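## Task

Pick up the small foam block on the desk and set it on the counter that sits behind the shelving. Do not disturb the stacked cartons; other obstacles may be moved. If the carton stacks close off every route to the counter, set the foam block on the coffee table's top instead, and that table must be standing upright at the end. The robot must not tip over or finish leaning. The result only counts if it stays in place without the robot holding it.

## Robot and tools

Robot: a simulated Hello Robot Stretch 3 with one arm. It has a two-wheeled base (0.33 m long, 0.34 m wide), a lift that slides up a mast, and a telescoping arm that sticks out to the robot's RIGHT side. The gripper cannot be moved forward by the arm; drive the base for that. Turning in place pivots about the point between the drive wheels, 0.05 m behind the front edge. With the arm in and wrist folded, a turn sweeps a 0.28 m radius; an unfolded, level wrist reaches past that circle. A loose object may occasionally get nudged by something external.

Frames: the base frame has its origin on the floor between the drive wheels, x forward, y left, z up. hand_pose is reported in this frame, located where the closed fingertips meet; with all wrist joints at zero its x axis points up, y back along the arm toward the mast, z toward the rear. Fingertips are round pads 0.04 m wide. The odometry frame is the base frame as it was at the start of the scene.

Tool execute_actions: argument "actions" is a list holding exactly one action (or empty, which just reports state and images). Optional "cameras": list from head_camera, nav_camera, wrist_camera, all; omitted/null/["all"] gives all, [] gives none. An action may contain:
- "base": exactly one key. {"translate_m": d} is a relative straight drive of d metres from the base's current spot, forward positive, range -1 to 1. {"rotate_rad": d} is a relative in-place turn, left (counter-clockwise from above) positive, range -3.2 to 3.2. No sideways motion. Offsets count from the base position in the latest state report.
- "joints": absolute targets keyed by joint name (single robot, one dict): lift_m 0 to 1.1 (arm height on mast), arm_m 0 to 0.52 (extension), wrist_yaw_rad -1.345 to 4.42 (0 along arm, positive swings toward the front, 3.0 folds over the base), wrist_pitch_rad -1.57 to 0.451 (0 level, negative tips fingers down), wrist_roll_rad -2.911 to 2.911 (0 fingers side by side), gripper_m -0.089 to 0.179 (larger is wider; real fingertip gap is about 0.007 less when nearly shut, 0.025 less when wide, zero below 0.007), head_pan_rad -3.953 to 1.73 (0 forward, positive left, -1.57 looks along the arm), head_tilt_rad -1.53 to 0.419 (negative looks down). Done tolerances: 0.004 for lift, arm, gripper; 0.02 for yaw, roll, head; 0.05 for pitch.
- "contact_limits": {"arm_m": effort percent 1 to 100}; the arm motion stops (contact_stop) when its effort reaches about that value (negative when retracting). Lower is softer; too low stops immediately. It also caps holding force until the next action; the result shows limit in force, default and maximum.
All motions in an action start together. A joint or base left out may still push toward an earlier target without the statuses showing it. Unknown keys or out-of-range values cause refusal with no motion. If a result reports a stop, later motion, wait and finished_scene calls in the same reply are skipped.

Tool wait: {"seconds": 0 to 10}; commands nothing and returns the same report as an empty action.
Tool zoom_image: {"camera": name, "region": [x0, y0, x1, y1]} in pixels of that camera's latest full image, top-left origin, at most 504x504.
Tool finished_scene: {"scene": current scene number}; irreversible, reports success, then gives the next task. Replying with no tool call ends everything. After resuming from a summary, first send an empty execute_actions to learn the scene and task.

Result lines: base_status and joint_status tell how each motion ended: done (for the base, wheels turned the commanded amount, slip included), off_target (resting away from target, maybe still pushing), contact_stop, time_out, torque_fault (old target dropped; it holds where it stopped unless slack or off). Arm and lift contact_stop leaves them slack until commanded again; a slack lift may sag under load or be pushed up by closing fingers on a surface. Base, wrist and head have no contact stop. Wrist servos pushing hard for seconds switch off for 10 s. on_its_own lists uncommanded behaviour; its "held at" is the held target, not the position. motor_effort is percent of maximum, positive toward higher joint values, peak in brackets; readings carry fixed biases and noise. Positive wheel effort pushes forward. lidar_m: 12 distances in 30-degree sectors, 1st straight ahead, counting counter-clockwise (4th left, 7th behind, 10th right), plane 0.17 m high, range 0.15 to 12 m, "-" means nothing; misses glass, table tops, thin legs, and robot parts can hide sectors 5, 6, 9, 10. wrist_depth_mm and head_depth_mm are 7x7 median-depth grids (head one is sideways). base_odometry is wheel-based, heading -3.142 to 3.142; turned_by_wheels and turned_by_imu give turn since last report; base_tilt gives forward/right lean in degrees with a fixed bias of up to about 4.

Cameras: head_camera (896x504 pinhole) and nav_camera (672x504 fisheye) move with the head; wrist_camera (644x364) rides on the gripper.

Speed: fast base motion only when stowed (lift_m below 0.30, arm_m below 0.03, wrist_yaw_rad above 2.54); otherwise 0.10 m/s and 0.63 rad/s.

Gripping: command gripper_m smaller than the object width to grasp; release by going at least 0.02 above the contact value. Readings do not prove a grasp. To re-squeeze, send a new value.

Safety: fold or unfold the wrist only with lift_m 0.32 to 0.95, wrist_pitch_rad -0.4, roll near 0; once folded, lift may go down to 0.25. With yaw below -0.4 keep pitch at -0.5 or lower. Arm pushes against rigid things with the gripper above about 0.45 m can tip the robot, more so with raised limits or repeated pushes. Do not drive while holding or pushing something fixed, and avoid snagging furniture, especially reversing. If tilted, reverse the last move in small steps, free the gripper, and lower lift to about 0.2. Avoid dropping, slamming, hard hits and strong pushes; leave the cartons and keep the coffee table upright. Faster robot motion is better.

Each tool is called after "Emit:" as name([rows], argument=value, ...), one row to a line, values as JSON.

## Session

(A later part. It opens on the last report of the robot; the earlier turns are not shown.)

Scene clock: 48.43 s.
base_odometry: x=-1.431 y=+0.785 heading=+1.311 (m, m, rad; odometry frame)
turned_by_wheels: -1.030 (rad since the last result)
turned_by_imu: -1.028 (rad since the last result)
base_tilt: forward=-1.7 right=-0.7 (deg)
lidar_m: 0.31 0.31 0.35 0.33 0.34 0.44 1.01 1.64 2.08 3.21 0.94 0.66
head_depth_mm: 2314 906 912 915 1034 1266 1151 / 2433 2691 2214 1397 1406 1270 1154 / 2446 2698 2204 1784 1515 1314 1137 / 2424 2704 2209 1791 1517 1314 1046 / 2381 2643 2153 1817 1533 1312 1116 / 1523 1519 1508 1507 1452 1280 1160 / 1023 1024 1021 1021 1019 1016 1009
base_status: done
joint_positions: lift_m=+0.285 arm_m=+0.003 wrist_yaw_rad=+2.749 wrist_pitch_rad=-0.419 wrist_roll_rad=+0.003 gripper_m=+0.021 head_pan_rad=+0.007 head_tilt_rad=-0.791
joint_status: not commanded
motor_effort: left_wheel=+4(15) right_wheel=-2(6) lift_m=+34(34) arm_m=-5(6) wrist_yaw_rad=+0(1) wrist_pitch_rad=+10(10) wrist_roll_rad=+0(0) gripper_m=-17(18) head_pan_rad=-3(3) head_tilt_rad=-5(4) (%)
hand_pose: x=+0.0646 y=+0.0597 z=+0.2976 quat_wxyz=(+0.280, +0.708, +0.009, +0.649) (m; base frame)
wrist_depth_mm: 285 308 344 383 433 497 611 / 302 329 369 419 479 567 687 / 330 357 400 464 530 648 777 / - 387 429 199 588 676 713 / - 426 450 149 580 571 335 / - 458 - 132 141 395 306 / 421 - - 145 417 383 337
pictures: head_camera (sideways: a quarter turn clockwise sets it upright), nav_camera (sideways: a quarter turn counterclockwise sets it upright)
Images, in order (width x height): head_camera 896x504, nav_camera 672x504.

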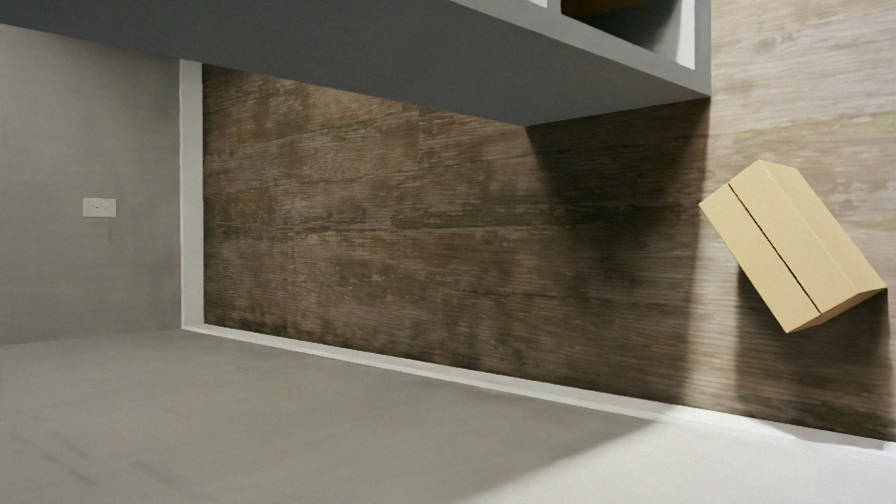

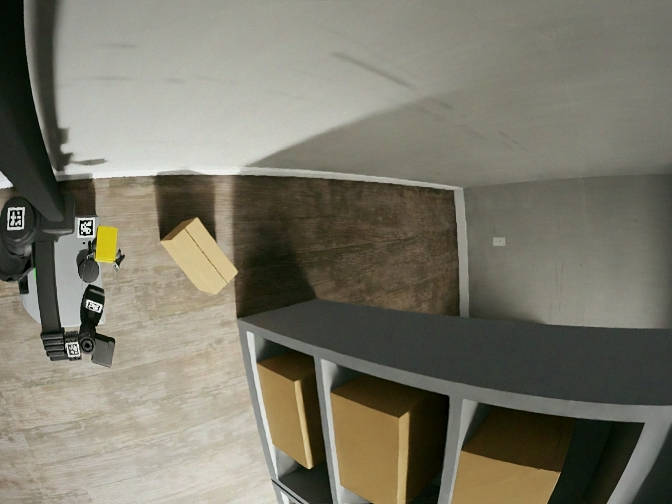

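Emit:
execute_actions([
  {"base":{"translate_m":0.22},"joints":{"head_tilt_rad":-1.1}},
], cameras=[])

Emit:
execute_actions([
  {"joints":{"lift_m":0.33}},
], cameras=[])

Emit:
execute_actions([
  {"base":{"translate_m":0.3},"joints":{"lift_m":0.5}},
], cameras=["head_camera","nav_camera"])

Scene clock: 55.87 s.
base_odometry: x=-1.374 y=+0.998 heading=+1.311 (m, m, rad; odometry frame)
turned_by_wheels: +0.000 (rad since the last result)
turned_by_imu: +0.001 (rad since the last result)
base_tilt: forward=-1.7 right=-0.7 (deg)
lidar_m: 0.15 - 0.37 0.35 0.35 0.46 1.07 1.82 2.94 2.11 0.61 0.19
head_depth_mm: 1965 892 900 903 1236 1189 1105 / 2039 1776 1568 1402 1291 1188 1121 / 2052 1799 1586 1438 1302 1166 - / 2068 1781 1601 1443 1305 1042 - / 2034 1813 1600 1436 1306 1191 875 / 1538 1517 1500 1410 1300 1192 1125 / 1042 1038 1032 1018 1019 1010 999
base_status: done
joint_positions: lift_m=+0.285 arm_m=+0.003 wrist_yaw_rad=+2.749 wrist_pitch_rad=-0.419 wrist_roll_rad=+0.003 gripper_m=+0.021 head_pan_rad=+0.007 head_tilt_rad=-1.087
joint_status: all done
motor_effort: left_wheel=+4(15) right_wheel=-2(4) lift_m=+33(34) arm_m=-5(5) wrist_yaw_rad=+1(1) wrist_pitch_rad=+10(10) wrist_roll_rad=+0(0) gripper_m=-16(17) head_pan_rad=-2(3) head_tilt_rad=-8(33) (%)
hand_pose: x=+0.0646 y=+0.0597 z=+0.2976 quat_wxyz=(+0.280, +0.708, +0.009, +0.649) (m; base frame)
wrist_depth_mm: 298 321 353 394 450 523 625 / 316 342 383 436 496 596 736 / 341 371 420 476 556 672 821 / - 403 448 199 596 698 716 / - 441 455 149 586 581 584 / - 476 - 132 141 294 496 / 430 - - 145 240 246 245
pictures: none
No camera images: the call's "cameras" was empty. Leave "cameras" out to get every camera's image.

Scene clock: 57.10 s.
base_odometry: x=-1.374 y=+0.998 heading=+1.311 (m, m, rad; odometry frame)
turned_by_wheels: +0.000 (rad since the last result)
turned_by_imu: +0.000 (rad since the last result)
base_tilt: forward=-1.7 right=-0.7 (deg)
lidar_m: 0.15 - 0.37 0.35 0.35 0.46 1.07 1.82 2.94 2.11 0.61 0.19
head_depth_mm: 1978 886 895 904 1243 1181 1113 / 2054 1785 1560 1386 1284 1189 1124 / 2041 1777 1586 1433 1310 1164 - / 2051 1789 1598 1440 1307 1041 - / 2056 1800 1596 1447 1314 1183 835 / 1520 1515 1498 1398 1291 1191 1126 / 1045 1041 1033 1024 1017 1010 1003
base_status: not commanded
joint_positions: lift_m=+0.330 arm_m=+0.003 wrist_yaw_rad=+2.749 wrist_pitch_rad=-0.419 wrist_roll_rad=+0.003 gripper_m=+0.021 head_pan_rad=+0.007 head_tilt_rad=-1.087
joint_status: all done
motor_effort: left_wheel=+5(4) right_wheel=-2(2) lift_m=+51(52) arm_m=-5(5) wrist_yaw_rad=+1(1) wrist_pitch_rad=+10(10) wrist_roll_rad=+1(0) gripper_m=-17(17) head_pan_rad=-3(2) head_tilt_rad=-7(7) (%)
hand_pose: x=+0.0646 y=+0.0597 z=+0.3421 quat_wxyz=(+0.280, +0.708, +0.009, +0.649) (m; base frame)
wrist_depth_mm: 297 325 355 401 457 519 610 / 317 346 385 432 499 584 710 / 344 373 419 474 564 673 802 / - 404 451 197 628 732 779 / - 452 462 150 640 647 636 / - 483 129 132 141 545 562 / 447 - - 145 285 293 483
pictures: none
No camera images: the call's "cameras" was empty. Leave "cameras" out to get every camera's image.

Scene clock: 61.07 s.
base_odometry: x=-1.297 y=+1.288 heading=+1.311 (m, m, rad; odometry frame)
turned_by_wheels: +0.000 (rad since the last result)
turned_by_imu: +0.001 (rad since the last result)
base_tilt: forward=-1.7 right=-0.7 (deg)
lidar_m: - - 0.39 0.37 0.37 0.49 1.14 2.09 3.28 0.51 0.27 -
head_depth_mm: 2015 1779 1556 837 840 849 1122 / 2040 1765 1573 1418 1261 1180 1123 / 2042 1791 1586 1430 1300 1193 - / 2070 1810 1602 1438 1305 1204 - / 2040 1808 1597 1444 1314 1202 678 / 1612 1596 1534 1411 1292 1211 1111 / 1095 1094 1086 1080 1077 1068 1034
base_status: done
joint_positions: lift_m=+0.500 arm_m=+0.003 wrist_yaw_rad=+2.749 wrist_pitch_rad=-0.420 wrist_roll_rad=+0.003 gripper_m=+0.021 head_pan_rad=+0.007 head_tilt_rad=-1.087
joint_status: all done
motor_effort: left_wheel=+4(10) right_wheel=-2(2) lift_m=+49(52) arm_m=-6(6) wrist_yaw_rad=+0(1) wrist_pitch_rad=+10(10) wrist_roll_rad=+0(0) gripper_m=-18(17) head_pan_rad=-4(3) head_tilt_rad=-7(7) (%)
hand_pose: x=+0.0645 y=+0.0596 z=+0.5120 quat_wxyz=(+0.280, +0.708, +0.009, +0.649) (m; base frame)
wrist_depth_mm: 313 340 370 418 471 551 647 / 330 363 404 460 522 625 738 / 363 390 438 503 588 696 876 / - 417 479 198 654 817 - / - 469 492 149 718 851 873 / - 523 130 132 141 746 758 / 488 - 616 145 643 655 664
pictures: head_camera (sideways: a quarter turn clockwise sets it upright), nav_camera (sideways: a quarter turn counterclockwise sets it upright)
Images, in order (width x height): head_camera 896x504, nav_camera 672x504.

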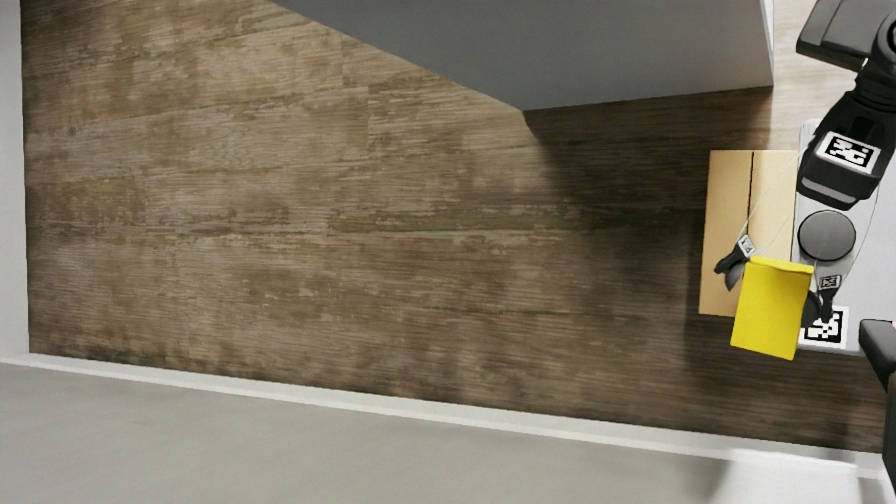

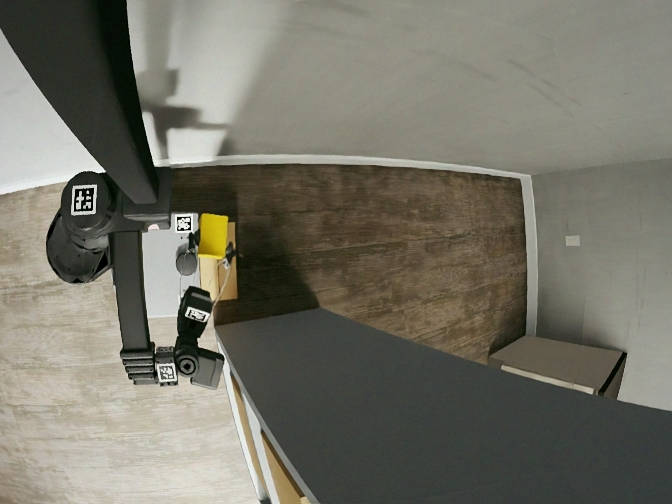

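Emit:
execute_actions([
  {"base":{"rotate_rad":0.3}},
], cameras=[])

Emit:
execute_actions([
  {"base":{"translate_m":0.3}},
], cameras=[])

Emit:
execute_actions([
  {"base":{"rotate_rad":-0.24},"joints":{"lift_m":0.29}},
], cameras=["head_camera","nav_camera"])

Scene clock: 63.00 s.
base_odometry: x=-1.297 y=+1.288 heading=+1.611 (m, m, rad; odometry frame)
turned_by_wheels: +0.300 (rad since the last result)
turned_by_imu: +0.300 (rad since the last result)
base_tilt: forward=-1.7 right=-0.7 (deg)
lidar_m: - - 0.37 0.37 0.42 0.69 1.95 2.45 3.38 0.27 0.29 -
head_depth_mm: 1980 1780 1559 1429 1286 1071 948 / 2037 1775 1579 1426 1304 1189 1126 / 1797 1761 1583 1431 1309 1027 - / 1198 1412 1545 1433 1306 1040 - / 896 1015 1172 1344 1313 1204 677 / 714 789 882 996 1140 1174 1108 / 594 644 703 780 866 974 1070
base_status: done
joint_positions: lift_m=+0.500 arm_m=+0.003 wrist_yaw_rad=+2.749 wrist_pitch_rad=-0.420 wrist_roll_rad=+0.003 gripper_m=+0.021 head_pan_rad=+0.007 head_tilt_rad=-1.087
joint_status: not commanded
motor_effort: left_wheel=-4(8) right_wheel=+3(5) lift_m=+50(50) arm_m=-6(6) wrist_yaw_rad=+0(0) wrist_pitch_rad=+10(10) wrist_roll_rad=+0(0) gripper_m=-16(17) head_pan_rad=-3(3) head_tilt_rad=-7(7) (%)
hand_pose: x=+0.0645 y=+0.0596 z=+0.5120 quat_wxyz=(+0.280, +0.708, +0.009, +0.649) (m; base frame)
wrist_depth_mm: 340 352 365 372 392 407 422 / 366 383 397 409 429 445 473 / 395 415 432 451 476 500 518 / - 460 462 198 523 553 578 / - 501 501 149 577 630 666 / - 574 130 132 141 719 725 / 607 - 621 145 629 646 659
pictures: none
No camera images: the call's "cameras" was empty. Leave "cameras" out to get every camera's image.

Scene clock: 66.97 s.
base_odometry: x=-1.309 y=+1.587 heading=+1.611 (m, m, rad; odometry frame)
turned_by_wheels: +0.000 (rad since the last result)
turned_by_imu: +0.001 (rad since the last result)
base_tilt: forward=-1.7 right=-0.7 (deg)
lidar_m: - - 0.30 0.30 0.34 0.57 2.24 0.38 0.32 0.32 0.37 -
head_depth_mm: 1871 1761 1578 1425 1292 1189 1123 / 1917 1779 1574 1429 1301 1191 1116 / 1464 1716 1593 1438 1312 1194 - / 970 1146 1411 1428 1305 1213 - / 722 821 948 1123 1265 1201 676 / 578 639 713 807 925 1090 1106 / 481 523 573 630 702 794 897
base_status: done
joint_positions: lift_m=+0.500 arm_m=+0.003 wrist_yaw_rad=+2.749 wrist_pitch_rad=-0.420 wrist_roll_rad=+0.003 gripper_m=+0.021 head_pan_rad=+0.007 head_tilt_rad=-1.087
joint_status: not commanded
motor_effort: left_wheel=-4(5) right_wheel=+3(6) lift_m=+50(50) arm_m=-6(5) wrist_yaw_rad=+1(0) wrist_pitch_rad=+10(10) wrist_roll_rad=+0(0) gripper_m=-18(17) head_pan_rad=-3(3) head_tilt_rad=-7(7) (%)
hand_pose: x=+0.0645 y=+0.0596 z=+0.5120 quat_wxyz=(+0.280, +0.708, +0.009, +0.649) (m; base frame)
wrist_depth_mm: 284 294 299 314 327 340 351 / 305 315 328 341 357 371 387 / 333 346 359 378 392 419 434 / - 382 386 199 439 464 483 / - 425 418 150 478 529 562 / - 473 131 132 142 608 641 / 512 - 559 145 625 649 656
pictures: none
No camera images: the call's "cameras" was empty. Leave "cameras" out to get every camera's image.

Scene clock: 69.70 s.
base_odometry: x=-1.309 y=+1.587 heading=+1.371 (m, m, rad; odometry frame)
turned_by_wheels: -0.240 (rad since the last result)
turned_by_imu: -0.240 (rad since the last result)
base_tilt: forward=-1.7 right=-0.7 (deg)
lidar_m: - - 0.31 0.30 0.31 0.42 1.13 2.39 0.33 0.32 0.33 -
head_depth_mm: 1905 1771 1586 1426 1298 1150 1031 / 1897 1773 1591 1433 1303 1193 1125 / 1925 1774 1591 1435 1298 1028 - / 1935 1793 1593 1431 1308 1120 - / 1655 1684 1549 1423 1307 1203 866 / 1042 1076 1111 1141 1174 1161 1103 / 760 782 794 812 832 851 870
base_status: done
joint_positions: lift_m=+0.290 arm_m=+0.003 wrist_yaw_rad=+2.749 wrist_pitch_rad=-0.420 wrist_roll_rad=+0.003 gripper_m=+0.021 head_pan_rad=+0.007 head_tilt_rad=-1.087
joint_status: all done
motor_effort: left_wheel=+5(11) right_wheel=-2(4) lift_m=+33(46) arm_m=-6(6) wrist_yaw_rad=+1(1) wrist_pitch_rad=+10(10) wrist_roll_rad=+0(0) gripper_m=-17(16) head_pan_rad=-2(3) head_tilt_rad=-8(7) (%)
hand_pose: x=+0.0645 y=+0.0596 z=+0.3025 quat_wxyz=(+0.280, +0.708, +0.009, +0.649) (m; base frame)
wrist_depth_mm: 263 283 307 338 376 426 485 / 282 302 336 371 419 472 559 / 305 328 365 407 467 541 633 / - 358 388 198 534 602 678 / - 403 409 149 557 593 586 / - 425 - 132 141 497 507 / 402 - - 146 246 429 442
pictures: head_camera (sideways: a quarter turn clockwise sets it upright), nav_camera (sideways: a quarter turn counterclockwise sets it upright)
Images, in order (width x height): head_camera 896x504, nav_camera 672x504.

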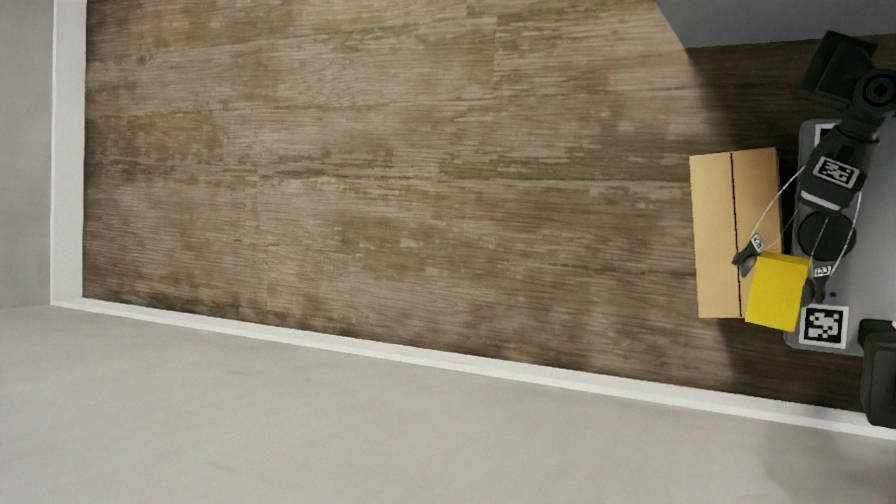

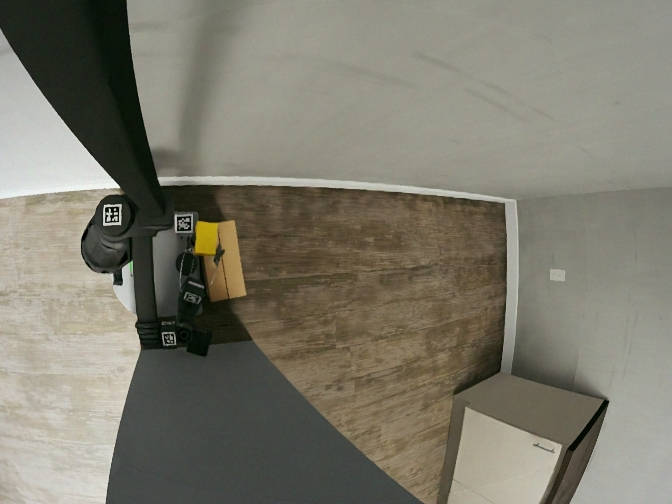

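Emit:
execute_actions([
  {"base":{"translate_m":0.6},"joints":{"head_pan_rad":-0.8,"head_tilt_rad":-0.5}},
], cameras=["head_camera","nav_camera"])

Scene clock: 73.57 s.
base_odometry: x=-1.190 y=+2.175 heading=+1.371 (m, m, rad; odometry frame)
turned_by_wheels: +0.000 (rad since the last result)
turned_by_imu: +0.003 (rad since the last result)
base_tilt: forward=-1.7 right=-0.7 (deg)
lidar_m: - - 0.31 0.30 0.31 0.43 1.16 0.48 0.50 1.36 2.24 -
head_depth_mm: 2022 2200 1472 1659 1893 1592 1313 / 1818 1954 1308 1431 1671 1579 1318 / 1674 1814 1291 1337 1497 1570 1309 / 1534 1671 1418 1506 1682 1583 1320 / 1418 1528 1551 1728 1868 1575 1312 / 1307 1410 1517 1667 1775 1576 1306 / 1222 1308 1414 1523 1665 1570 1315
base_status: done
joint_positions: lift_m=+0.290 arm_m=+0.003 wrist_yaw_rad=+2.749 wrist_pitch_rad=-0.420 wrist_roll_rad=+0.003 gripper_m=+0.021 head_pan_rad=-0.793 head_tilt_rad=-0.507
joint_status: all done
motor_effort: left_wheel=+4(16) right_wheel=-2(5) lift_m=+34(34) arm_m=-6(6) wrist_yaw_rad=+1(0) wrist_pitch_rad=+10(10) wrist_roll_rad=+1(0) gripper_m=-18(17) head_pan_rad=-3(39) head_tilt_rad=+4(38) (%)
hand_pose: x=+0.0645 y=+0.0596 z=+0.3025 quat_wxyz=(+0.280, +0.708, +0.009, +0.649) (m; base frame)
wrist_depth_mm: 268 287 314 347 381 430 500 / 286 309 337 372 426 473 567 / 310 333 372 410 479 552 645 / - 368 398 198 527 609 702 / - 402 414 149 552 590 595 / - 428 - 132 141 510 511 / 406 - - 145 244 438 441
pictures: head_camera (sideways: a quarter turn clockwise sets it upright), nav_camera (sideways: a quarter turn counterclockwise sets it upright)
Images, in order (width x height): head_camera 896x504, nav_camera 672x504.

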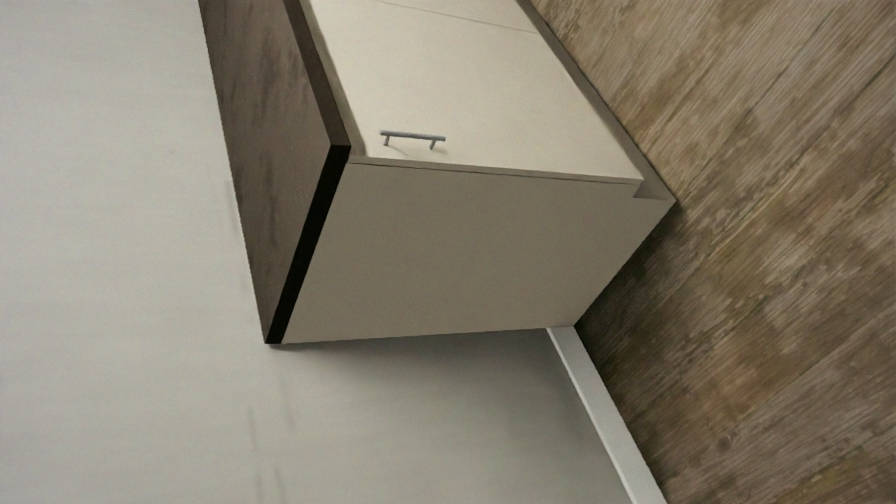

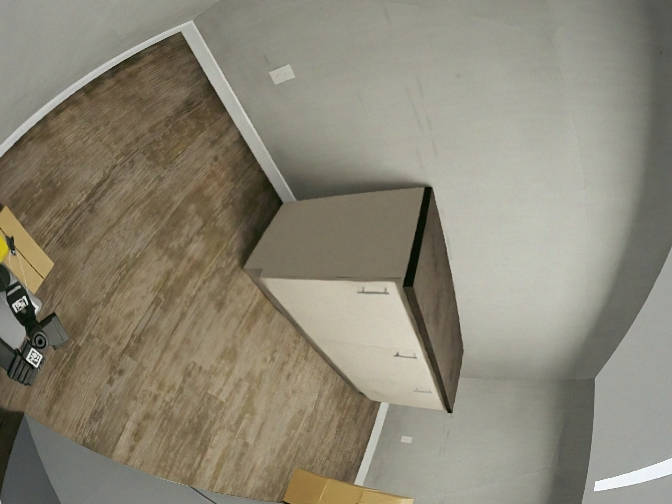

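Emit:
execute_actions([
  {"base":{"rotate_rad":-0.45}},
], cameras=[])

Emit:
execute_actions([
  {"base":{"translate_m":0.85}},
], cameras=[])

Emit:
execute_actions([
  {"base":{"rotate_rad":0.7},"joints":{"lift_m":0.5,"head_pan_rad":-1.57,"head_tilt_rad":-0.6}},
], cameras=["head_camera","nav_camera"])

Scene clock: 75.43 s.
base_odometry: x=-1.190 y=+2.175 heading=+0.921 (m, m, rad; odometry frame)
turned_by_wheels: -0.450 (rad since the last result)
turned_by_imu: -0.449 (rad since the last result)
base_tilt: forward=-1.7 right=-0.8 (deg)
lidar_m: - - 0.40 0.31 0.30 0.32 0.46 1.60 0.48 0.54 1.89 2.17
head_depth_mm: 2842 3133 3334 2672 1998 1581 1327 / 2985 3199 3444 2655 2001 1587 1316 / 3091 3223 2749 2725 1981 1583 1308 / 2994 2534 2005 2275 2005 1566 1313 / 2451 2430 1579 1719 1846 1580 1310 / 2067 2106 1359 1396 1504 1572 1312 / 1789 1860 1208 1271 1454 1571 1304
base_status: done
joint_positions: lift_m=+0.290 arm_m=+0.003 wrist_yaw_rad=+2.749 wrist_pitch_rad=-0.420 wrist_roll_rad=+0.003 gripper_m=+0.021 head_pan_rad=-0.793 head_tilt_rad=-0.507
joint_status: not commanded
motor_effort: left_wheel=+5(16) right_wheel=-2(5) lift_m=+34(33) arm_m=-7(6) wrist_yaw_rad=+1(0) wrist_pitch_rad=+10(10) wrist_roll_rad=+0(0) gripper_m=-16(17) head_pan_rad=-3(3) head_tilt_rad=+4(4) (%)
hand_pose: x=+0.0645 y=+0.0596 z=+0.3025 quat_wxyz=(+0.280, +0.708, +0.009, +0.649) (m; base frame)
wrist_depth_mm: 268 307 372 476 657 - 992 / 284 327 401 526 748 - - / 304 345 437 570 818 947 932 / - 369 450 197 705 733 732 / - 407 442 150 588 587 602 / - 427 - 132 142 497 505 / 346 - - 145 243 428 446
pictures: none
No camera images: the call's "cameras" was empty. Leave "cameras" out to get every camera's image.

Scene clock: 80.03 s.
base_odometry: x=-0.676 y=+2.852 heading=+0.921 (m, m, rad; odometry frame)
turned_by_wheels: +0.000 (rad since the last result)
turned_by_imu: +0.004 (rad since the last result)
base_tilt: forward=-1.7 right=-0.7 (deg)
lidar_m: - - 0.85 0.68 0.67 0.71 1.03 1.11 1.18 1.71 3.08 -
head_depth_mm: 2580 2711 1215 798 615 693 1317 / 2268 2298 1216 793 640 696 790 / 1631 1767 1205 796 665 737 846 / 1276 1393 1203 791 693 784 910 / 1042 1118 1125 792 733 842 983 / 886 938 982 792 782 904 1075 / 766 806 852 789 841 971 1073
base_status: done
joint_positions: lift_m=+0.290 arm_m=+0.003 wrist_yaw_rad=+2.749 wrist_pitch_rad=-0.420 wrist_roll_rad=+0.003 gripper_m=+0.021 head_pan_rad=-0.793 head_tilt_rad=-0.507
joint_status: not commanded
motor_effort: left_wheel=+4(16) right_wheel=-1(3) lift_m=+34(34) arm_m=-6(6) wrist_yaw_rad=+1(1) wrist_pitch_rad=+10(10) wrist_roll_rad=+0(0) gripper_m=-17(16) head_pan_rad=-3(3) head_tilt_rad=+4(4) (%)
hand_pose: x=+0.0645 y=+0.0596 z=+0.3025 quat_wxyz=(+0.280, +0.708, +0.009, +0.649) (m; base frame)
wrist_depth_mm: 538 635 766 742 597 493 428 / 575 676 817 794 631 527 453 / 621 698 830 854 680 568 479 / - 692 698 198 686 590 506 / - 596 572 149 585 575 524 / - 518 - 132 142 501 505 / 449 - - 145 246 440 437
pictures: none
No camera images: the call's "cameras" was empty. Leave "cameras" out to get every camera's image.

Scene clock: 82.77 s.
base_odometry: x=-0.676 y=+2.852 heading=+1.621 (m, m, rad; odometry frame)
turned_by_wheels: +0.700 (rad since the last result)
turned_by_imu: +0.699 (rad since the last result)
base_tilt: forward=-1.8 right=-0.7 (deg)
lidar_m: - 0.15 0.67 0.67 0.77 1.12 1.11 1.28 1.96 0.54 0.62 -
head_depth_mm: 2568 1581 1009 742 1699 1466 1252 / 2625 1556 953 683 671 812 1203 / 2145 1571 949 684 701 818 978 / 1559 1502 947 683 736 865 1044 / 1220 1284 949 714 775 923 1131 / 998 1066 949 732 820 981 1179 / 855 905 900 758 868 1054 1183
base_status: done
joint_positions: lift_m=+0.500 arm_m=+0.003 wrist_yaw_rad=+2.749 wrist_pitch_rad=-0.420 wrist_roll_rad=+0.003 gripper_m=+0.021 head_pan_rad=-1.563 head_tilt_rad=-0.593
joint_status: all done
motor_effort: left_wheel=-3(12) right_wheel=+3(6) lift_m=+50(52) arm_m=-7(6) wrist_yaw_rad=+1(1) wrist_pitch_rad=+10(10) wrist_roll_rad=+0(0) gripper_m=-18(17) head_pan_rad=-3(39) head_tilt_rad=-4(18) (%)
hand_pose: x=+0.0645 y=+0.0596 z=+0.5120 quat_wxyz=(+0.280, +0.708, +0.010, +0.649) (m; base frame)
wrist_depth_mm: 607 620 642 641 687 688 577 / 650 667 685 709 727 737 576 / 716 732 748 788 818 803 595 / - 814 814 200 908 876 594 / - 856 863 150 891 813 620 / 730 774 129 132 141 774 611 / 642 - 637 145 636 654 615
pictures: head_camera (sideways: a quarter turn clockwise sets it upright), nav_camera (sideways: a quarter turn counterclockwise sets it upright)
Images, in order (width x height): head_camera 896x504, nav_camera 672x504.

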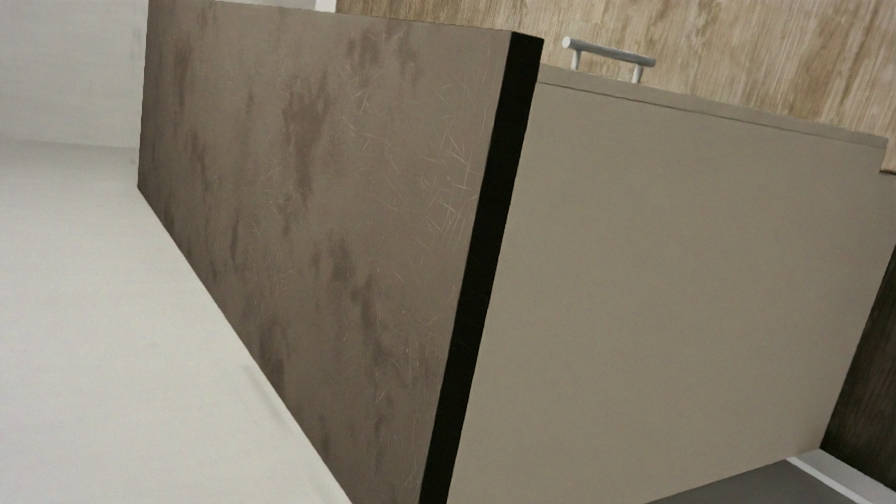

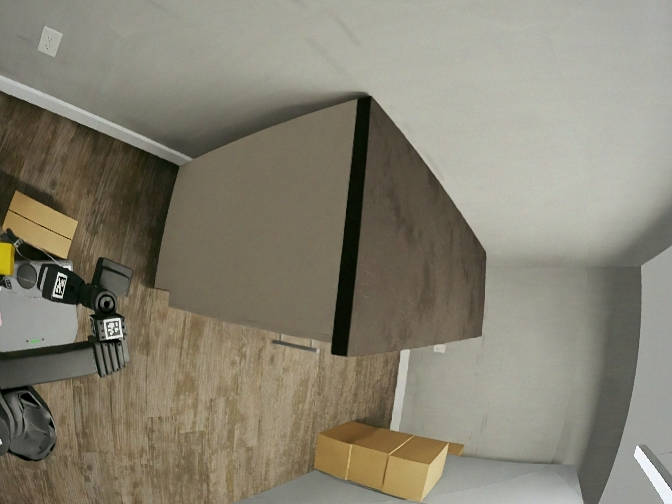

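Emit:
execute_actions([
  {"joints":{"lift_m":0.94,"wrist_yaw_rad":0}},
], cameras=[])

Emit:
execute_actions([
  {"joints":{"wrist_pitch_rad":-0.25,"arm_m":0.34}},
], cameras=["wrist_camera","nav_camera"])

Scene clock: 87.80 s.
base_odometry: x=-0.676 y=+2.852 heading=+1.621 (m, m, rad; odometry frame)
turned_by_wheels: +0.000 (rad since the last result)
turned_by_imu: +0.000 (rad since the last result)
base_tilt: forward=-1.7 right=-0.7 (deg)
lidar_m: - 0.15 0.67 0.67 0.77 1.12 1.11 1.28 1.96 0.54 0.62 -
head_depth_mm: 2536 1570 1015 745 1805 - - / 2620 1570 950 685 652 - - / 2168 1565 949 683 659 - - / 1550 1515 953 685 714 873 1063 / 1220 1291 949 711 776 918 1130 / 1008 1064 951 732 821 975 1173 / 849 898 898 754 867 1050 1172
base_status: not commanded
joint_positions: lift_m=+0.940 arm_m=+0.003 wrist_yaw_rad=+0.002 wrist_pitch_rad=-0.420 wrist_roll_rad=+0.003 gripper_m=+0.021 head_pan_rad=-1.563 head_tilt_rad=-0.593
joint_status: all done
motor_effort: left_wheel=-3(3) right_wheel=+3(3) lift_m=+50(52) arm_m=-6(7) wrist_yaw_rad=-1(2) wrist_pitch_rad=+10(10) wrist_roll_rad=+0(0) gripper_m=-17(17) head_pan_rad=-4(2) head_tilt_rad=-4(4) (%)
hand_pose: x=-0.0212 y=-0.3716 z=+0.9520 quat_wxyz=(+0.691, +0.148, -0.692, -0.147) (m; base frame)
wrist_depth_mm: 506 637 782 782 794 - - / 483 479 487 491 485 - - / 437 403 369 350 353 - - / 500 457 402 199 338 - - / 557 521 447 150 375 - - / 566 605 130 132 142 - - / 590 718 656 146 - - -
pictures: none
No camera images: the call's "cameras" was empty. Leave "cameras" out to get every camera's image.

Scene clock: 91.50 s.
base_odometry: x=-0.676 y=+2.852 heading=+1.621 (m, m, rad; odometry frame)
turned_by_wheels: +0.000 (rad since the last result)
turned_by_imu: +0.000 (rad since the last result)
base_tilt: forward=-1.7 right=-0.7 (deg)
lidar_m: - 0.15 0.67 0.67 0.77 1.11 1.12 1.28 1.96 0.54 0.62 -
head_depth_mm: 2529 1575 - 684 1714 1482 1251 / 2625 1716 - 656 668 810 1195 / 2144 1566 - 655 699 815 973 / 1569 1510 948 684 736 862 1046 / 1224 1291 950 710 776 921 1134 / 1007 1065 949 733 816 973 1183 / 854 897 898 753 864 1045 1176
base_status: not commanded
joint_positions: lift_m=+0.940 arm_m=+0.340 wrist_yaw_rad=+0.001 wrist_pitch_rad=-0.274 wrist_roll_rad=+0.003 gripper_m=+0.021 head_pan_rad=-1.563 head_tilt_rad=-0.593
joint_status: all done
motor_effort: left_wheel=-4(3) right_wheel=+3(3) lift_m=+49(50) arm_m=+5(6) wrist_yaw_rad=+0(1) wrist_pitch_rad=+12(13) wrist_roll_rad=+0(0) gripper_m=-18(17) head_pan_rad=-3(3) head_tilt_rad=-4(4) (%)
hand_pose: x=-0.0214 y=-0.7247 z=+0.9859 quat_wxyz=(+0.700, +0.097, -0.701, -0.097) (m; base frame)
wrist_depth_mm: 428 564 829 - - - - / 444 573 783 948 982 - - / 449 536 540 550 546 - - / 381 374 389 198 390 390 - / 296 292 278 150 295 297 - / 237 238 130 132 141 242 251 / 200 201 194 145 196 203 203
pictures: nav_camera (sideways: a quarter turn counterclockwise sets it upright), wrist_camera
Images, in order (width x height): nav_camera 672x504, wrist_camera 644x364.

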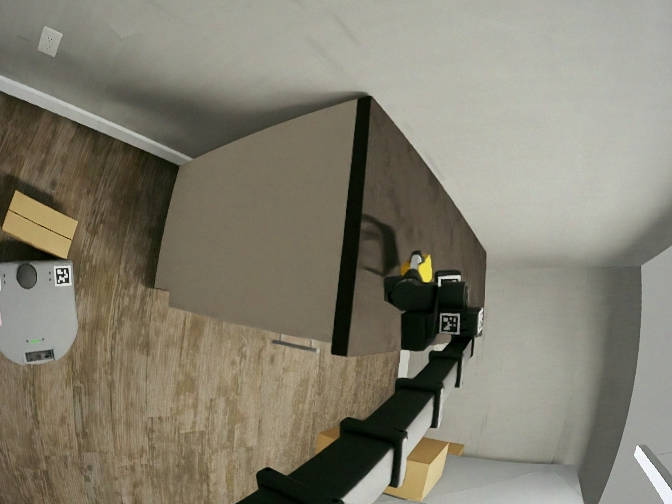

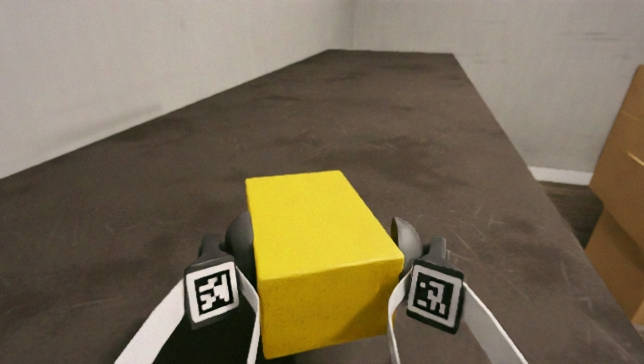

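Same depths as at 0.042 above the desk.

Emit:
execute_actions([
  {"joints":{"lift_m":0.9}},
], cameras=[])

Emit:
execute_actions([
  {"joints":{"gripper_m":0.14}},
], cameras=[])

Emit:
execute_actions([
  {"joints":{"arm_m":0.2,"lift_m":0.93}},
], cameras=["wrist_camera"])

Scene clock: 92.97 s.
base_odometry: x=-0.676 y=+2.852 heading=+1.621 (m, m, rad; odometry frame)
turned_by_wheels: +0.000 (rad since the last result)
turned_by_imu: +0.000 (rad since the last result)
base_tilt: forward=-1.7 right=-0.7 (deg)
lidar_m: - 0.15 0.67 0.67 0.77 1.11 1.11 1.28 1.95 0.54 0.62 -
head_depth_mm: 2558 1560 1146 - 1666 1473 1257 / 2636 1559 1139 630 669 810 1199 / 2165 1554 1071 648 702 816 976 / 1562 1519 949 684 735 865 1049 / 1220 1281 951 712 775 917 1124 / 1004 1070 949 733 816 982 1177 / 851 901 901 755 867 1053 1179
base_status: not commanded
joint_positions: lift_m=+0.900 arm_m=+0.340 wrist_yaw_rad=+0.001 wrist_pitch_rad=-0.274 wrist_roll_rad=+0.003 gripper_m=+0.021 head_pan_rad=-1.563 head_tilt_rad=-0.593
joint_status: all done
motor_effort: left_wheel=-4(3) right_wheel=+3(3) lift_m=+34(45) arm_m=+6(6) wrist_yaw_rad=+0(0) wrist_pitch_rad=+12(12) wrist_roll_rad=+0(0) gripper_m=-17(18) head_pan_rad=-2(2) head_tilt_rad=-4(4) (%)
hand_pose: x=-0.0214 y=-0.7247 z=+0.9464 quat_wxyz=(+0.700, +0.097, -0.701, -0.097) (m; base frame)
wrist_depth_mm: 435 556 821 - - - - / 444 565 726 745 750 - - / 413 422 427 420 432 431 - / 292 297 296 197 297 299 - / 227 226 219 150 229 229 231 / 185 185 130 132 141 187 188 / 156 156 151 145 153 158 158
pictures: none
No camera images: the call's "cameras" was empty. Leave "cameras" out to get every camera's image.

Scene clock: 94.67 s.
base_odometry: x=-0.676 y=+2.852 heading=+1.621 (m, m, rad; odometry frame)
turned_by_wheels: +0.000 (rad since the last result)
turned_by_imu: +0.000 (rad since the last result)
base_tilt: forward=-1.7 right=-0.7 (deg)
lidar_m: - 0.15 0.67 0.67 0.77 1.12 1.11 1.28 1.96 0.54 0.62 -
head_depth_mm: 2555 1567 1143 - 1668 1487 1255 / 2684 1576 1149 632 667 813 1194 / 2149 1556 1065 647 702 814 976 / 1555 1518 951 683 739 862 1044 / 1216 1290 949 710 774 919 1123 / 1003 1068 951 731 820 982 1179 / 854 901 901 753 869 1048 1179
base_status: not commanded
joint_positions: lift_m=+0.900 arm_m=+0.340 wrist_yaw_rad=+0.001 wrist_pitch_rad=-0.272 wrist_roll_rad=+0.003 gripper_m=+0.140 head_pan_rad=-1.563 head_tilt_rad=-0.593
joint_status: all done
motor_effort: left_wheel=-4(4) right_wheel=+3(3) lift_m=+34(34) arm_m=+5(5) wrist_yaw_rad=-1(0) wrist_pitch_rad=+11(12) wrist_roll_rad=+0(0) gripper_m=+0(82) head_pan_rad=-2(2) head_tilt_rad=-4(4) (%)
hand_pose: x=-0.0214 y=-0.7249 z=+0.9470 quat_wxyz=(+0.700, +0.096, -0.701, -0.096) (m; base frame)
wrist_depth_mm: 425 558 829 - - - - / 441 569 746 766 781 - - / 414 422 423 428 430 433 - / 296 298 299 283 300 302 - / 228 241 211 154 230 242 233 / 186 - 179 136 182 - 188 / - 152 157 148 157 153 159
pictures: none
No camera images: the call's "cameras" was empty. Leave "cameras" out to get every camera's image.

Scene clock: 96.97 s.
base_odometry: x=-0.676 y=+2.852 heading=+1.621 (m, m, rad; odometry frame)
turned_by_wheels: +0.000 (rad since the last result)
turned_by_imu: +0.000 (rad since the last result)
base_tilt: forward=-1.7 right=-0.7 (deg)
lidar_m: - 0.15 0.67 0.67 0.77 1.12 1.11 1.28 1.96 0.54 0.62 -
head_depth_mm: 2541 1577 1072 - 1698 1484 1251 / 2645 1572 1073 - 689 813 1196 / 2149 1574 1004 - 728 813 979 / 1564 1522 953 683 736 867 1046 / 1231 1288 952 711 776 918 1126 / 1003 1069 949 731 818 982 1175 / 854 899 899 757 869 1049 1181
base_status: not commanded
joint_positions: lift_m=+0.930 arm_m=+0.200 wrist_yaw_rad=+0.001 wrist_pitch_rad=-0.271 wrist_roll_rad=+0.003 gripper_m=+0.140 head_pan_rad=-1.563 head_tilt_rad=-0.593
joint_status: all done
motor_effort: left_wheel=-4(4) right_wheel=+3(3) lift_m=+50(53) arm_m=-6(8) wrist_yaw_rad=-1(1) wrist_pitch_rad=+10(11) wrist_roll_rad=+0(0) gripper_m=+0(1) head_pan_rad=-3(3) head_tilt_rad=-4(4) (%)
hand_pose: x=-0.0214 y=-0.5859 z=+0.9768 quat_wxyz=(+0.700, +0.096, -0.701, -0.096) (m; base frame)
wrist_depth_mm: 461 603 877 - - - - / 469 624 808 945 946 - - / 462 521 524 525 535 - - / 360 360 365 284 371 422 - / 276 292 278 281 280 294 - / 228 - 225 228 227 - - / 225 204 191 192 192 187 -
pictures: wrist_camera
Images, in order (width x height): wrist_camera 644x364.

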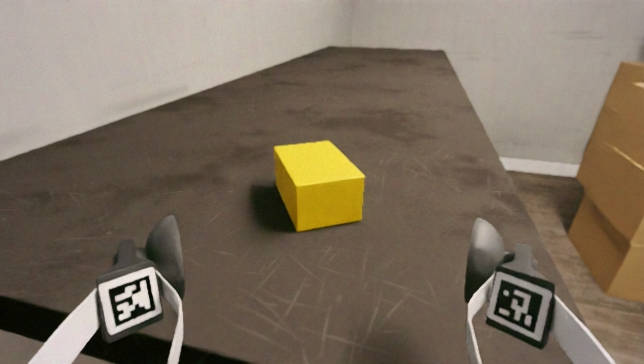

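Emit:
finished_scene(scene=1)

The scene is finished: the task was done.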